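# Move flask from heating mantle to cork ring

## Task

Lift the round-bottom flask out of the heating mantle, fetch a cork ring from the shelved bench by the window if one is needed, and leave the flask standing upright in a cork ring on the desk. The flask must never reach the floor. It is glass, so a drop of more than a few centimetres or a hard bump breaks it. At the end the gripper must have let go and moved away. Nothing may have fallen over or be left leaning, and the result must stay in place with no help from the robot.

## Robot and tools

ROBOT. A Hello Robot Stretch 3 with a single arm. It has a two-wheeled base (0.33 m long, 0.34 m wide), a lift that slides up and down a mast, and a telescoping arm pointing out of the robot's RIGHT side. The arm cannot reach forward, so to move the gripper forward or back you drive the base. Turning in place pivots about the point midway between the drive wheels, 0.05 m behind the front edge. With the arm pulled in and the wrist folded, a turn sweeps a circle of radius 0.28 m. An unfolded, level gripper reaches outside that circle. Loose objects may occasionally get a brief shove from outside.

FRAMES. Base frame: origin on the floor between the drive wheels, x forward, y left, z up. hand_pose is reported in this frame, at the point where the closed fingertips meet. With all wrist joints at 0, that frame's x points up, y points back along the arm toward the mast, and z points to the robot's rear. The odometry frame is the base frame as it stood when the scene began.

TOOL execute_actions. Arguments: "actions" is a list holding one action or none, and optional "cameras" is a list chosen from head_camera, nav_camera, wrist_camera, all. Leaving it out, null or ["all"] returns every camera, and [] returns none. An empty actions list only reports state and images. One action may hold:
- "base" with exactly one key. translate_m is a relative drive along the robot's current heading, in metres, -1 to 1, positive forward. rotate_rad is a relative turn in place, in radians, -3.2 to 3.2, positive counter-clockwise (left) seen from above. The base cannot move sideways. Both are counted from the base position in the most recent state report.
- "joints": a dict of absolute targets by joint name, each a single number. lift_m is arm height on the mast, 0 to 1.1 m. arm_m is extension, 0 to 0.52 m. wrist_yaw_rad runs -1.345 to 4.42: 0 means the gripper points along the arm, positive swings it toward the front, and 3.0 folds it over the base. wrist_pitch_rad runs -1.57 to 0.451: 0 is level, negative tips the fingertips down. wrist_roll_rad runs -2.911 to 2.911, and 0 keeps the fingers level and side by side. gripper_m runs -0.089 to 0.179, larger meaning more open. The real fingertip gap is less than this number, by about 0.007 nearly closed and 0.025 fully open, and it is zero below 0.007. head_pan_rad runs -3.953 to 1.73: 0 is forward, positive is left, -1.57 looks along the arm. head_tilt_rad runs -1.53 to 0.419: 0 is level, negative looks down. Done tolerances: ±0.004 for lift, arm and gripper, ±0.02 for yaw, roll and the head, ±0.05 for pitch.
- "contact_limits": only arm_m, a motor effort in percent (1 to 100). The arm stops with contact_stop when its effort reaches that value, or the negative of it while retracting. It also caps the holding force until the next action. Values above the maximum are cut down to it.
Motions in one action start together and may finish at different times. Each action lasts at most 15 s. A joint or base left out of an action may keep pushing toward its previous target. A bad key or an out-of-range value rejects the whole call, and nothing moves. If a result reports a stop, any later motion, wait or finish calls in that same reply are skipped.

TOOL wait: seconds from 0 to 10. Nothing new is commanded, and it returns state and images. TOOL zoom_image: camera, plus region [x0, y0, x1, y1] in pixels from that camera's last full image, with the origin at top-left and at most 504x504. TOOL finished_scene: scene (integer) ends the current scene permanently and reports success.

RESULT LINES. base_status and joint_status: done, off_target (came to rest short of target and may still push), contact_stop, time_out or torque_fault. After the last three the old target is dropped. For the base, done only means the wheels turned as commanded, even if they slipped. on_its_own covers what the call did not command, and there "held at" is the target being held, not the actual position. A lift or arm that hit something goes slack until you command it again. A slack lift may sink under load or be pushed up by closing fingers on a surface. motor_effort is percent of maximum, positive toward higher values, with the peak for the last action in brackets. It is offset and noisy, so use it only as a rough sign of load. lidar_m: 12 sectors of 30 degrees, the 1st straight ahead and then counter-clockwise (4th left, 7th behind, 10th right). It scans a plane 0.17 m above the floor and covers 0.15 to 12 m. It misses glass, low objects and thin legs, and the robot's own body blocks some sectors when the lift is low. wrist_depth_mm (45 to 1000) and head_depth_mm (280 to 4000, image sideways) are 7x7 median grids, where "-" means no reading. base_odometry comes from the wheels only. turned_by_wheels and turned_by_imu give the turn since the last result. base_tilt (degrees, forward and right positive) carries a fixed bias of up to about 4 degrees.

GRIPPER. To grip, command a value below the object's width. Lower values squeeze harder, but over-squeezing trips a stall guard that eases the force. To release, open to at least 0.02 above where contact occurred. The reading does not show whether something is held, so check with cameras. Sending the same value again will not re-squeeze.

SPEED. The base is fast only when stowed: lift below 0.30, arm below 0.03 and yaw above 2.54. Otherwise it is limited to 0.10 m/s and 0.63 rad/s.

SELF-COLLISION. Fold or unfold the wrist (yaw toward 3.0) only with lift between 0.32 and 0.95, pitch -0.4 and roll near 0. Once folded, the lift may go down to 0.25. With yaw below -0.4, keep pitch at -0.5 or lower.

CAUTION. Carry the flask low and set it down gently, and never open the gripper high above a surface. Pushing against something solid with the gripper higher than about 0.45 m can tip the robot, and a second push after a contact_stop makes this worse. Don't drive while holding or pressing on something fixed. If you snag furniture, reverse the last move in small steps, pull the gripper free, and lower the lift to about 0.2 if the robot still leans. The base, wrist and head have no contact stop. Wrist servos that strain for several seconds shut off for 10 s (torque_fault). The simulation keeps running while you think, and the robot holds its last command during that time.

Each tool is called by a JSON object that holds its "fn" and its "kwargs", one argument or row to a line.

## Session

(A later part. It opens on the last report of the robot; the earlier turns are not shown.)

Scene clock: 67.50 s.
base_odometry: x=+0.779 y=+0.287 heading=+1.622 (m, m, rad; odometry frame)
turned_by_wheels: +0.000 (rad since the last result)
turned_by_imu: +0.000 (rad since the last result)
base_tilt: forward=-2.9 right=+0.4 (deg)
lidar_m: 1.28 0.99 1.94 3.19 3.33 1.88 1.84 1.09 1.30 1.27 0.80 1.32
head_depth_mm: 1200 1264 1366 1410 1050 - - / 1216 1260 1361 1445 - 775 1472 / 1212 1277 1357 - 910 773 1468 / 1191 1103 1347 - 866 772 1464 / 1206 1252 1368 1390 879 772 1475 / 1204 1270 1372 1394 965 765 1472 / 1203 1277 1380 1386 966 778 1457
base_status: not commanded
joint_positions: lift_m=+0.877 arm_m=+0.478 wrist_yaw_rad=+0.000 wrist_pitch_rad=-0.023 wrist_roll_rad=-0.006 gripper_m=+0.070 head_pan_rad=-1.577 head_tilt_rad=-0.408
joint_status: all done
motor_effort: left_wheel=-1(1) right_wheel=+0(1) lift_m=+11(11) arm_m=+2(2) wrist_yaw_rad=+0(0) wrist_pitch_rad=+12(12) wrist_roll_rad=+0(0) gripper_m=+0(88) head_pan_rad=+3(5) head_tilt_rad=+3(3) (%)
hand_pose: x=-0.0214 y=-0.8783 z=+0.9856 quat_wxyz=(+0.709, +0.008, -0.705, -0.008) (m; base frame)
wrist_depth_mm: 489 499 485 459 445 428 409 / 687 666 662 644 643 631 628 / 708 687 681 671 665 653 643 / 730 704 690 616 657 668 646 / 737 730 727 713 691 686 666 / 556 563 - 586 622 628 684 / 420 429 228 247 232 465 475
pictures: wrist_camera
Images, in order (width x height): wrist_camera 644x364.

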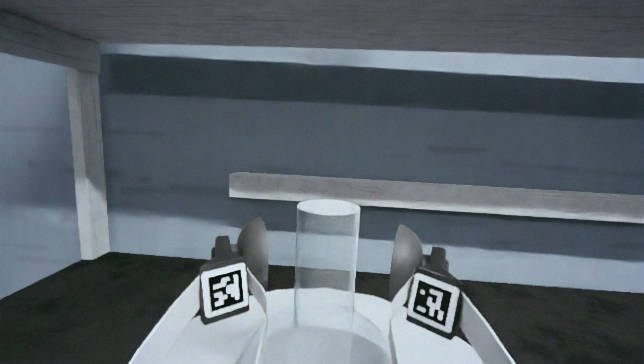

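{"fn": "execute_actions", "kwargs": {
  "actions": [
    {"base":{"rotate_rad":0.002},"joints":{"gripper_m":-0.017}}
  ],
  "cameras": ["wrist_camera"]
}}

{"fn": "execute_actions", "kwargs": {
  "actions": [
    {"joints":{"lift_m":0.975}}
  ],
  "cameras": ["head_camera","wrist_camera"]
}}

Scene clock: 69.23 s.
base_odometry: x=+0.779 y=+0.287 heading=+1.624 (m, m, rad; odometry frame)
turned_by_wheels: +0.002 (rad since the last result)
turned_by_imu: +0.002 (rad since the last result)
base_tilt: forward=-2.9 right=+0.4 (deg)
lidar_m: 1.28 0.99 1.93 3.20 3.33 1.88 1.84 1.08 1.30 1.27 0.80 1.32
head_depth_mm: 1220 1277 1357 1400 1044 - - / 1209 1256 1355 1441 - 771 1470 / 1202 1264 1357 - 902 773 1471 / 1198 1101 1360 - 863 770 1469 / 1201 1257 1359 1392 879 773 1473 / 1208 1264 1373 1389 967 769 1460 / 1210 1276 1382 1396 967 781 1462
base_status: done
joint_positions: lift_m=+0.877 arm_m=+0.478 wrist_yaw_rad=+0.000 wrist_pitch_rad=-0.021 wrist_roll_rad=-0.006 gripper_m=-0.016 head_pan_rad=-1.577 head_tilt_rad=-0.408
joint_status: all done
motor_effort: left_wheel=-2(7) right_wheel=+1(6) lift_m=+11(11) arm_m=+1(2) wrist_yaw_rad=+1(0) wrist_pitch_rad=+11(12) wrist_roll_rad=+0(0) gripper_m=-20(98) head_pan_rad=+4(4) head_tilt_rad=+3(3) (%)
hand_pose: x=-0.0215 y=-0.8784 z=+0.9860 quat_wxyz=(+0.709, +0.008, -0.705, -0.008) (m; base frame)
wrist_depth_mm: 482 497 478 464 441 423 402 / 693 668 664 650 650 627 634 / 701 690 677 682 655 654 634 / 725 712 699 620 663 653 656 / 757 731 719 698 694 685 677 / 551 563 604 293 623 629 674 / 420 431 231 247 233 466 473
pictures: wrist_camera
Images, in order (width x height): wrist_camera 644x364.

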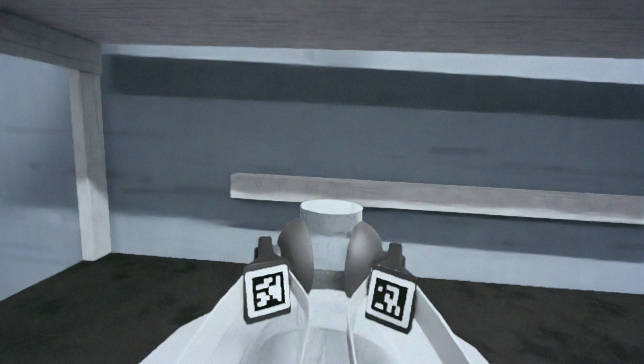

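Scene clock: 70.97 s.
base_odometry: x=+0.779 y=+0.287 heading=+1.624 (m, m, rad; odometry frame)
turned_by_wheels: +0.000 (rad since the last result)
turned_by_imu: +0.000 (rad since the last result)
base_tilt: forward=-2.9 right=+0.2 (deg)
lidar_m: 1.28 0.99 1.93 3.18 3.33 1.88 1.84 1.09 1.30 1.27 0.80 1.32
head_depth_mm: 1209 1259 1353 - 931 750 1463 / 1210 1255 1358 1286 977 773 1471 / 1208 1271 1346 1315 905 772 1459 / 1202 1106 - 991 862 774 1479 / 1206 1254 1362 1389 880 772 1461 / 1211 1258 1390 1390 968 771 1459 / 1211 1278 1378 1378 970 782 1460
base_status: not commanded
joint_positions: lift_m=+0.974 arm_m=+0.478 wrist_yaw_rad=+0.000 wrist_pitch_rad=-0.033 wrist_roll_rad=-0.006 gripper_m=-0.016 head_pan_rad=-1.577 head_tilt_rad=-0.408
joint_status: all done
motor_effort: left_wheel=-2(2) right_wheel=+1(1) lift_m=+42(43) arm_m=+1(2) wrist_yaw_rad=+1(0) wrist_pitch_rad=+18(19) wrist_roll_rad=+0(0) gripper_m=-20(21) head_pan_rad=+5(4) head_tilt_rad=+3(2) (%)
hand_pose: x=-0.0215 y=-0.8780 z=+1.0803 quat_wxyz=(+0.709, +0.012, -0.705, -0.012) (m; base frame)
wrist_depth_mm: 660 645 638 641 616 616 598 / 479 438 395 358 329 356 336 / 711 690 687 668 656 649 643 / 724 704 709 693 690 673 656 / 738 746 716 631 627 612 663 / 769 706 740 739 706 705 693 / 552 558 572 582 566 606 614
pictures: head_camera (sideways: a quarter turn clockwise sets it upright), wrist_camera
Images, in order (width x height): head_camera 896x504, wrist_camera 644x364.

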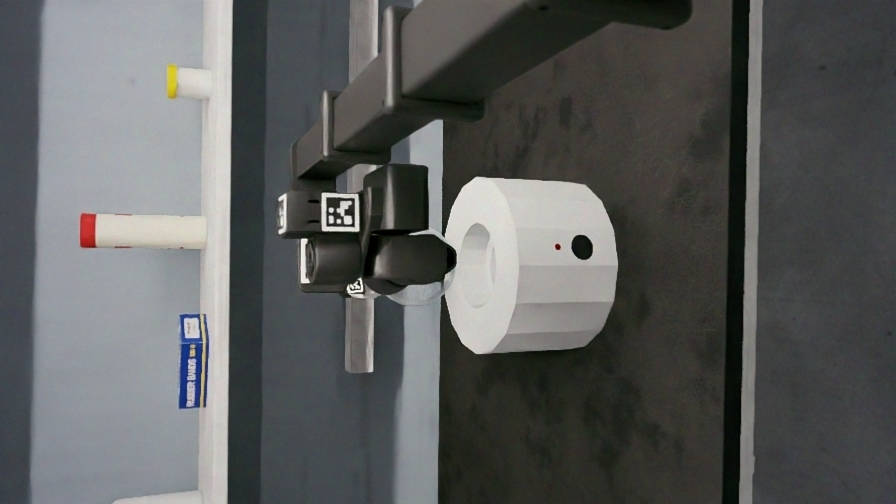

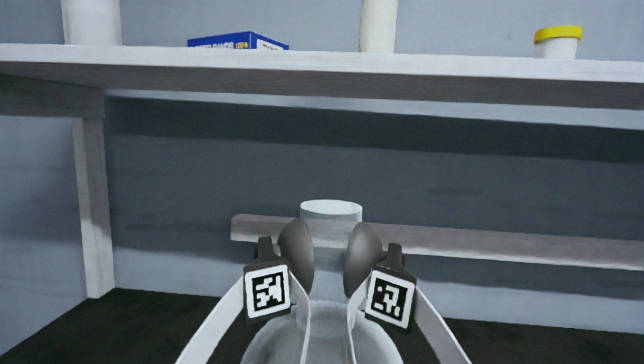

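{"fn": "execute_actions", "kwargs": {
  "actions": [
    {"base":{"rotate_rad":1.661},"joints":{"arm_m":0.338,"head_tilt_rad":-0.6}}
  ],
  "cameras": ["nav_camera"]
}}

{"fn": "execute_actions", "kwargs": {
  "actions": [
    {"base":{"translate_m":0.572},"joints":{"lift_m":0.815}}
  ]
}}

{"fn": "zoom_image", "kwargs": {
  "camera": "head_camera",
  "region": [340,140,590,390]
}}

Scene clock: 75.03 s.
base_odometry: x=+0.779 y=+0.287 heading=-2.999 (m, m, rad; odometry frame)
turned_by_wheels: +1.661 (rad since the last result)
turned_by_imu: +1.654 (rad since the last result)
base_tilt: forward=-2.9 right=+0.3 (deg)
lidar_m: 2.79 2.31 1.86 1.84 1.57 1.28 1.28 0.80 1.30 1.28 0.99 1.93
head_depth_mm: 1083 1175 - 1494 1657 1523 1308 / 1085 1161 1360 1478 1664 1528 1283 / 1116 1177 - 1499 1696 1524 1292 / 1124 1202 - 1531 1715 1529 1299 / 1140 1245 1379 1553 1725 1529 1293 / 1143 1256 1366 1564 1741 1517 1290 / 1151 1274 1364 1168 1746 1406 1283
base_status: done
joint_positions: lift_m=+0.974 arm_m=+0.338 wrist_yaw_rad=+0.000 wrist_pitch_rad=-0.033 wrist_roll_rad=-0.006 gripper_m=-0.016 head_pan_rad=-1.577 head_tilt_rad=-0.592
joint_status: all done
motor_effort: left_wheel=-5(14) right_wheel=+2(8) lift_m=+42(42) arm_m=-2(3) wrist_yaw_rad=-1(3) wrist_pitch_rad=+18(18) wrist_roll_rad=+0(0) gripper_m=-21(21) head_pan_rad=+3(4) head_tilt_rad=-3(16) (%)
hand_pose: x=-0.0213 y=-0.7385 z=+1.0802 quat_wxyz=(+0.709, +0.012, -0.705, -0.012) (m; base frame)
wrist_depth_mm: 777 747 713 693 661 612 592 / 805 766 741 701 671 627 614 / 831 788 761 726 669 646 625 / 851 820 771 744 686 669 645 / 857 842 807 757 702 683 652 / 788 812 821 786 717 698 678 / 611 617 849 812 757 710 684
pictures: nav_camera (sideways: a quarter turn counterclockwise sets it upright)
Images, in order (width x height): nav_camera 672x504.

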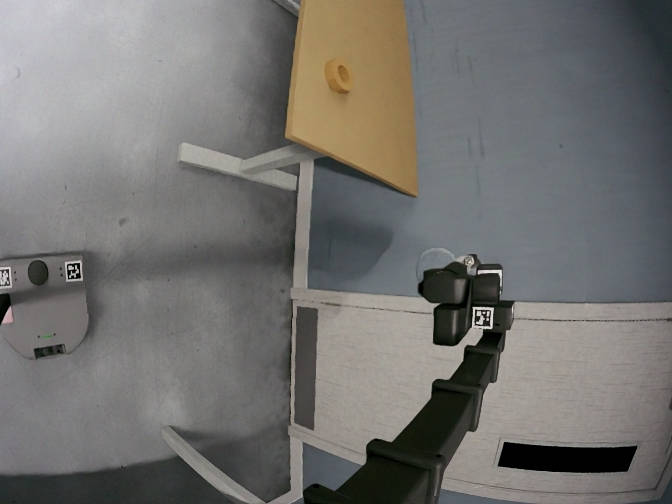

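Scene clock: 81.83 s.
base_odometry: x=+0.213 y=+0.206 heading=-2.999 (m, m, rad; odometry frame)
turned_by_wheels: +0.000 (rad since the last result)
turned_by_imu: +0.001 (rad since the last result)
base_tilt: forward=-2.9 right=+0.3 (deg)
lidar_m: 2.00 2.36 1.78 1.76 1.92 1.43 1.84 1.32 1.40 0.93 1.49 1.50
head_depth_mm: 1164 1282 1409 1572 1721 - - / 1176 1286 1380 1187 - 1487 1289 / 1182 1302 1362 - 795 1424 1267 / 1192 1314 1397 - 812 1524 1287 / 1196 1328 1401 1039 840 1517 1293 / 1217 1342 1416 1033 835 1512 1291 / 1225 1358 1424 1036 836 1524 1293
base_status: done
joint_positions: lift_m=+0.816 arm_m=+0.338 wrist_yaw_rad=+0.000 wrist_pitch_rad=-0.034 wrist_roll_rad=-0.006 gripper_m=-0.016 head_pan_rad=-1.577 head_tilt_rad=-0.592
joint_status: all done
motor_effort: left_wheel=-6(7) right_wheel=+3(8) lift_m=+12(38) arm_m=-3(3) wrist_yaw_rad=+0(0) wrist_pitch_rad=+18(18) wrist_roll_rad=+0(0) gripper_m=-20(21) head_pan_rad=+3(4) head_tilt_rad=-4(3) (%)
hand_pose: x=-0.0214 y=-0.7385 z=+0.9217 quat_wxyz=(+0.709, +0.012, -0.705, -0.012) (m; base frame)
wrist_depth_mm: 860 824 791 759 723 703 672 / 888 856 818 785 746 722 680 / 908 878 828 810 760 742 701 / 937 895 859 814 778 747 728 / 715 740 776 826 789 767 732 / 495 512 544 508 574 784 765 / 386 390 403 406 400 426 785
pictures: head_camera (sideways: a quarter turn clockwise sets it upright), nav_camera (sideways: a quarter turn counterclockwise sets it upright), wrist_camera
Images, in order (width x height): head_camera 896x504, nav_camera 672x504, wrist_camera 644x364.

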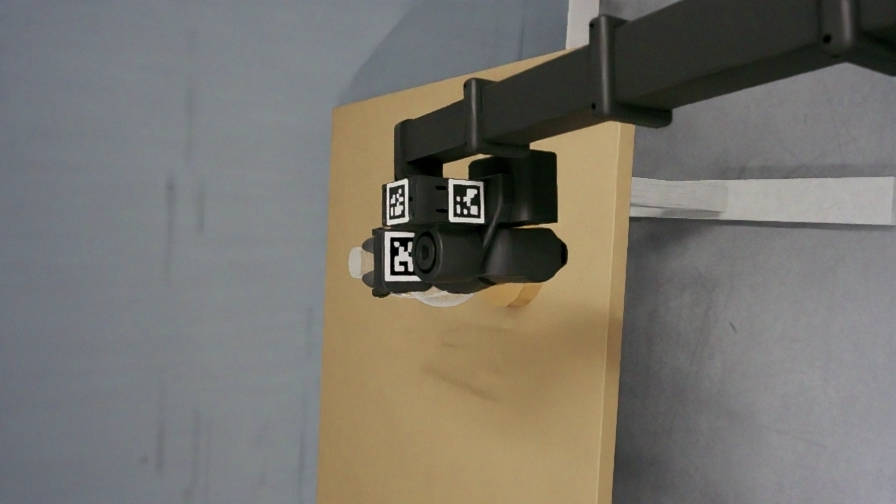

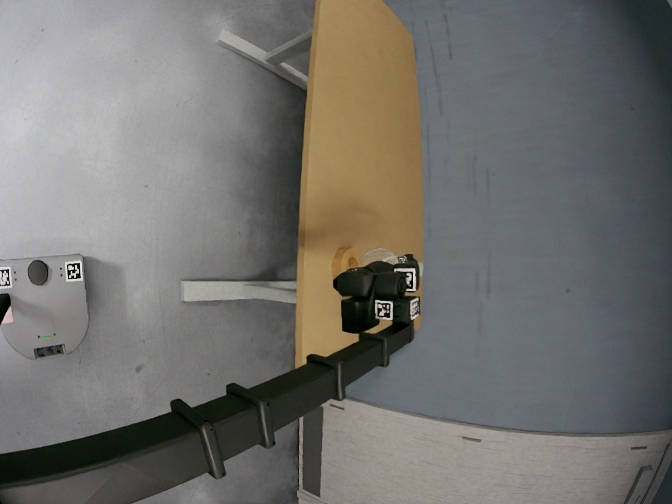

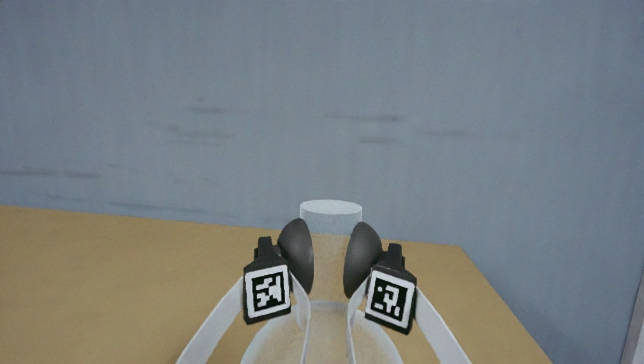

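Region (340, 140, 590, 390) of head_camera's 896x504 image, scaled by 2.016, with more detail than that image has.

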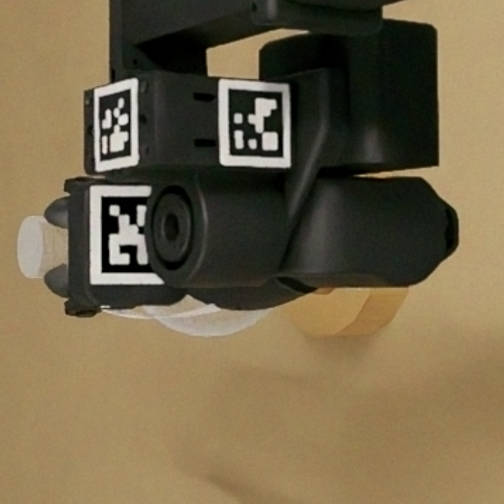

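{"fn": "execute_actions", "kwargs": {
  "actions": [
    {"joints":{"lift_m":0.773}}
  ],
  "cameras": ["wrist_camera"]
}}

Scene clock: 83.27 s.
base_odometry: x=+0.213 y=+0.206 heading=-2.999 (m, m, rad; odometry frame)
turned_by_wheels: +0.000 (rad since the last result)
turned_by_imu: +0.000 (rad since the last result)
base_tilt: forward=-3.0 right=+0.3 (deg)
lidar_m: 2.01 2.35 1.77 1.76 1.92 1.44 1.84 1.33 1.40 0.93 1.49 1.49
head_depth_mm: 1161 1281 1410 1574 1699 1581 - / 1176 1293 1386 1089 - 1491 1299 / 1185 1304 1376 1134 775 1433 1262 / 1193 1319 1387 - 791 1526 1286 / 1209 1324 1408 1039 837 1529 1290 / 1217 1339 1419 1039 836 1523 1298 / 1225 1353 1415 1029 841 1511 1286
base_status: not commanded
joint_positions: lift_m=+0.774 arm_m=+0.338 wrist_yaw_rad=+0.000 wrist_pitch_rad=-0.021 wrist_roll_rad=-0.006 gripper_m=-0.016 head_pan_rad=-1.577 head_tilt_rad=-0.592
joint_status: all done
motor_effort: left_wheel=-7(7) right_wheel=+3(3) lift_m=+10(5) arm_m=-2(3) wrist_yaw_rad=+0(0) wrist_pitch_rad=+11(18) wrist_roll_rad=+0(0) gripper_m=-20(20) head_pan_rad=+5(3) head_tilt_rad=-3(3) (%)
hand_pose: x=-0.0214 y=-0.7389 z=+0.8831 quat_wxyz=(+0.709, +0.008, -0.705, -0.008) (m; base frame)
wrist_depth_mm: 874 844 796 754 739 703 672 / 893 856 806 792 750 720 683 / 907 876 844 805 772 727 708 / 937 918 865 813 784 749 726 / 630 650 682 782 755 760 734 / 438 452 476 444 493 576 765 / 336 344 351 354 347 371 766
pictures: wrist_camera
Images, in order (width x height): wrist_camera 644x364.

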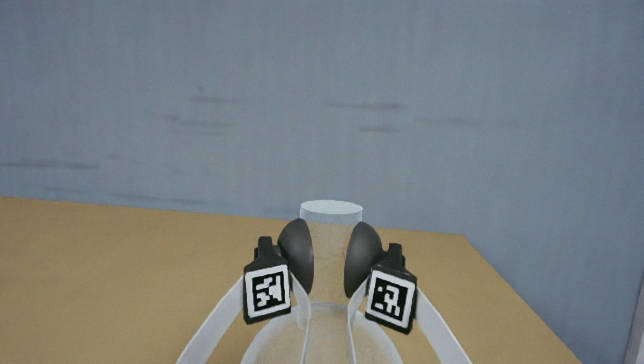

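{"fn": "execute_actions", "kwargs": {
  "actions": [
    {"joints":{"gripper_m":0.075}}
  ],
  "cameras": ["wrist_camera"]
}}

Scene clock: 84.83 s.
base_odometry: x=+0.213 y=+0.206 heading=-2.999 (m, m, rad; odometry frame)
turned_by_wheels: +0.000 (rad since the last result)
turned_by_imu: +0.000 (rad since the last result)
base_tilt: forward=-2.9 right=+0.3 (deg)
lidar_m: 2.00 2.35 1.77 1.76 1.92 1.43 1.84 1.33 1.40 0.93 1.49 1.50
head_depth_mm: 1163 1267 1423 1577 1707 1590 - / 1184 1290 1385 1096 - 1484 1283 / 1195 1305 1375 1133 774 1436 1254 / 1187 1305 1385 1180 790 1519 1300 / 1204 1335 1413 1040 841 1511 1288 / 1209 1336 1411 1040 840 1520 1289 / 1225 1345 1427 1037 837 1511 1280
base_status: not commanded
joint_positions: lift_m=+0.774 arm_m=+0.338 wrist_yaw_rad=+0.000 wrist_pitch_rad=-0.021 wrist_roll_rad=-0.006 gripper_m=+0.075 head_pan_rad=-1.577 head_tilt_rad=-0.592
joint_status: all done
motor_effort: left_wheel=-7(7) right_wheel=+3(3) lift_m=+11(11) arm_m=-2(2) wrist_yaw_rad=-1(1) wrist_pitch_rad=+11(11) wrist_roll_rad=+0(0) gripper_m=+0(87) head_pan_rad=+3(4) head_tilt_rad=-3(3) (%)
hand_pose: x=-0.0214 y=-0.7389 z=+0.8831 quat_wxyz=(+0.709, +0.008, -0.705, -0.008) (m; base frame)
wrist_depth_mm: 850 821 794 760 723 695 674 / 895 836 805 787 752 719 682 / 933 859 826 784 777 738 707 / 941 915 841 817 780 767 716 / 630 649 733 704 776 780 730 / 435 450 - 475 483 668 758 / 334 342 349 353 363 373 775
pictures: wrist_camera
Images, in order (width x height): wrist_camera 644x364.

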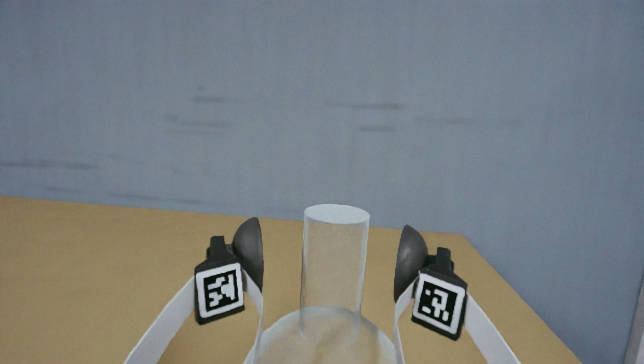

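{"fn": "execute_actions", "kwargs": {
  "actions": [
    {"joints":{"arm_m":0.06}}
  ],
  "cameras": ["head_camera","wrist_camera"]
}}

Scene clock: 88.30 s.
base_odometry: x=+0.213 y=+0.206 heading=-2.999 (m, m, rad; odometry frame)
turned_by_wheels: +0.000 (rad since the last result)
turned_by_imu: +0.000 (rad since the last result)
base_tilt: forward=-2.9 right=+0.2 (deg)
lidar_m: 2.00 2.36 1.78 1.76 1.91 1.43 1.84 1.32 1.40 0.93 1.49 1.49
head_depth_mm: 1174 1271 1422 1584 1698 1534 - / 1183 1285 1384 1052 822 1536 - / 1187 1301 1379 1043 842 1513 - / 1199 1304 1388 1041 846 - - / 1200 1328 1411 1040 858 1526 1294 / 1212 1341 1424 1035 836 1522 1291 / 1233 1351 1422 1038 840 1519 1284
base_status: not commanded
joint_positions: lift_m=+0.774 arm_m=+0.060 wrist_yaw_rad=+0.000 wrist_pitch_rad=-0.021 wrist_roll_rad=-0.006 gripper_m=+0.075 head_pan_rad=-1.577 head_tilt_rad=-0.593
joint_status: all done
motor_effort: left_wheel=-6(7) right_wheel=+3(3) lift_m=+11(11) arm_m=-2(4) wrist_yaw_rad=-1(0) wrist_pitch_rad=+11(11) wrist_roll_rad=+0(0) gripper_m=+0(0) head_pan_rad=+4(3) head_tilt_rad=-3(4) (%)
hand_pose: x=-0.0215 y=-0.4609 z=+0.8831 quat_wxyz=(+0.709, +0.008, -0.705, -0.008) (m; base frame)
wrist_depth_mm: - - - - 995 935 914 / - - - - - 954 911 / - - - - - 987 933 / - - - - - - 960 / 634 655 739 708 818 - 988 / 442 452 - 439 484 - - / 372 348 349 358 360 393 -
pictures: head_camera (sideways: a quarter turn clockwise sets it upright), wrist_camera
Images, in order (width x height): head_camera 896x504, wrist_camera 644x364.

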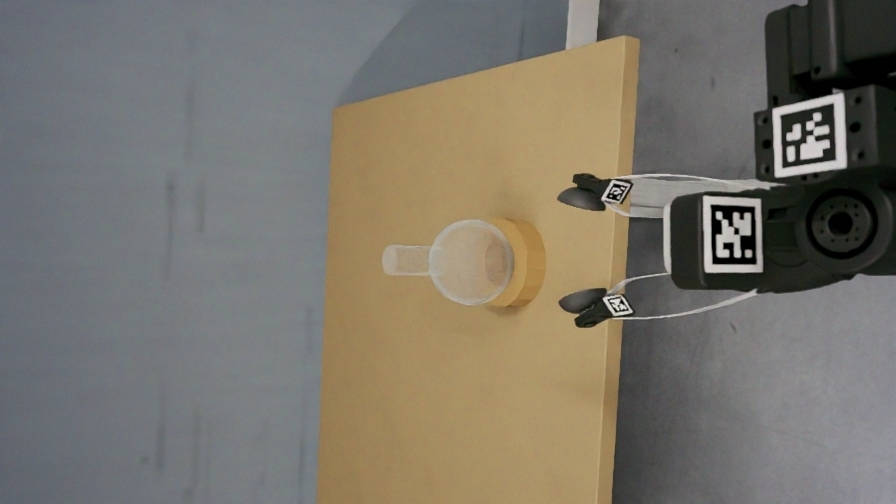

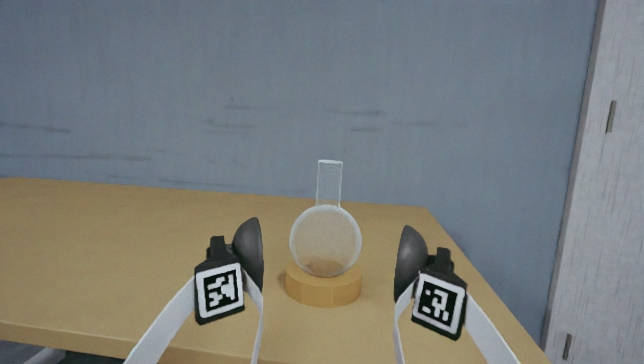

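{"fn": "finished_scene", "kwargs": {
  "scene": 2
}}

The scene is finished: the task was done.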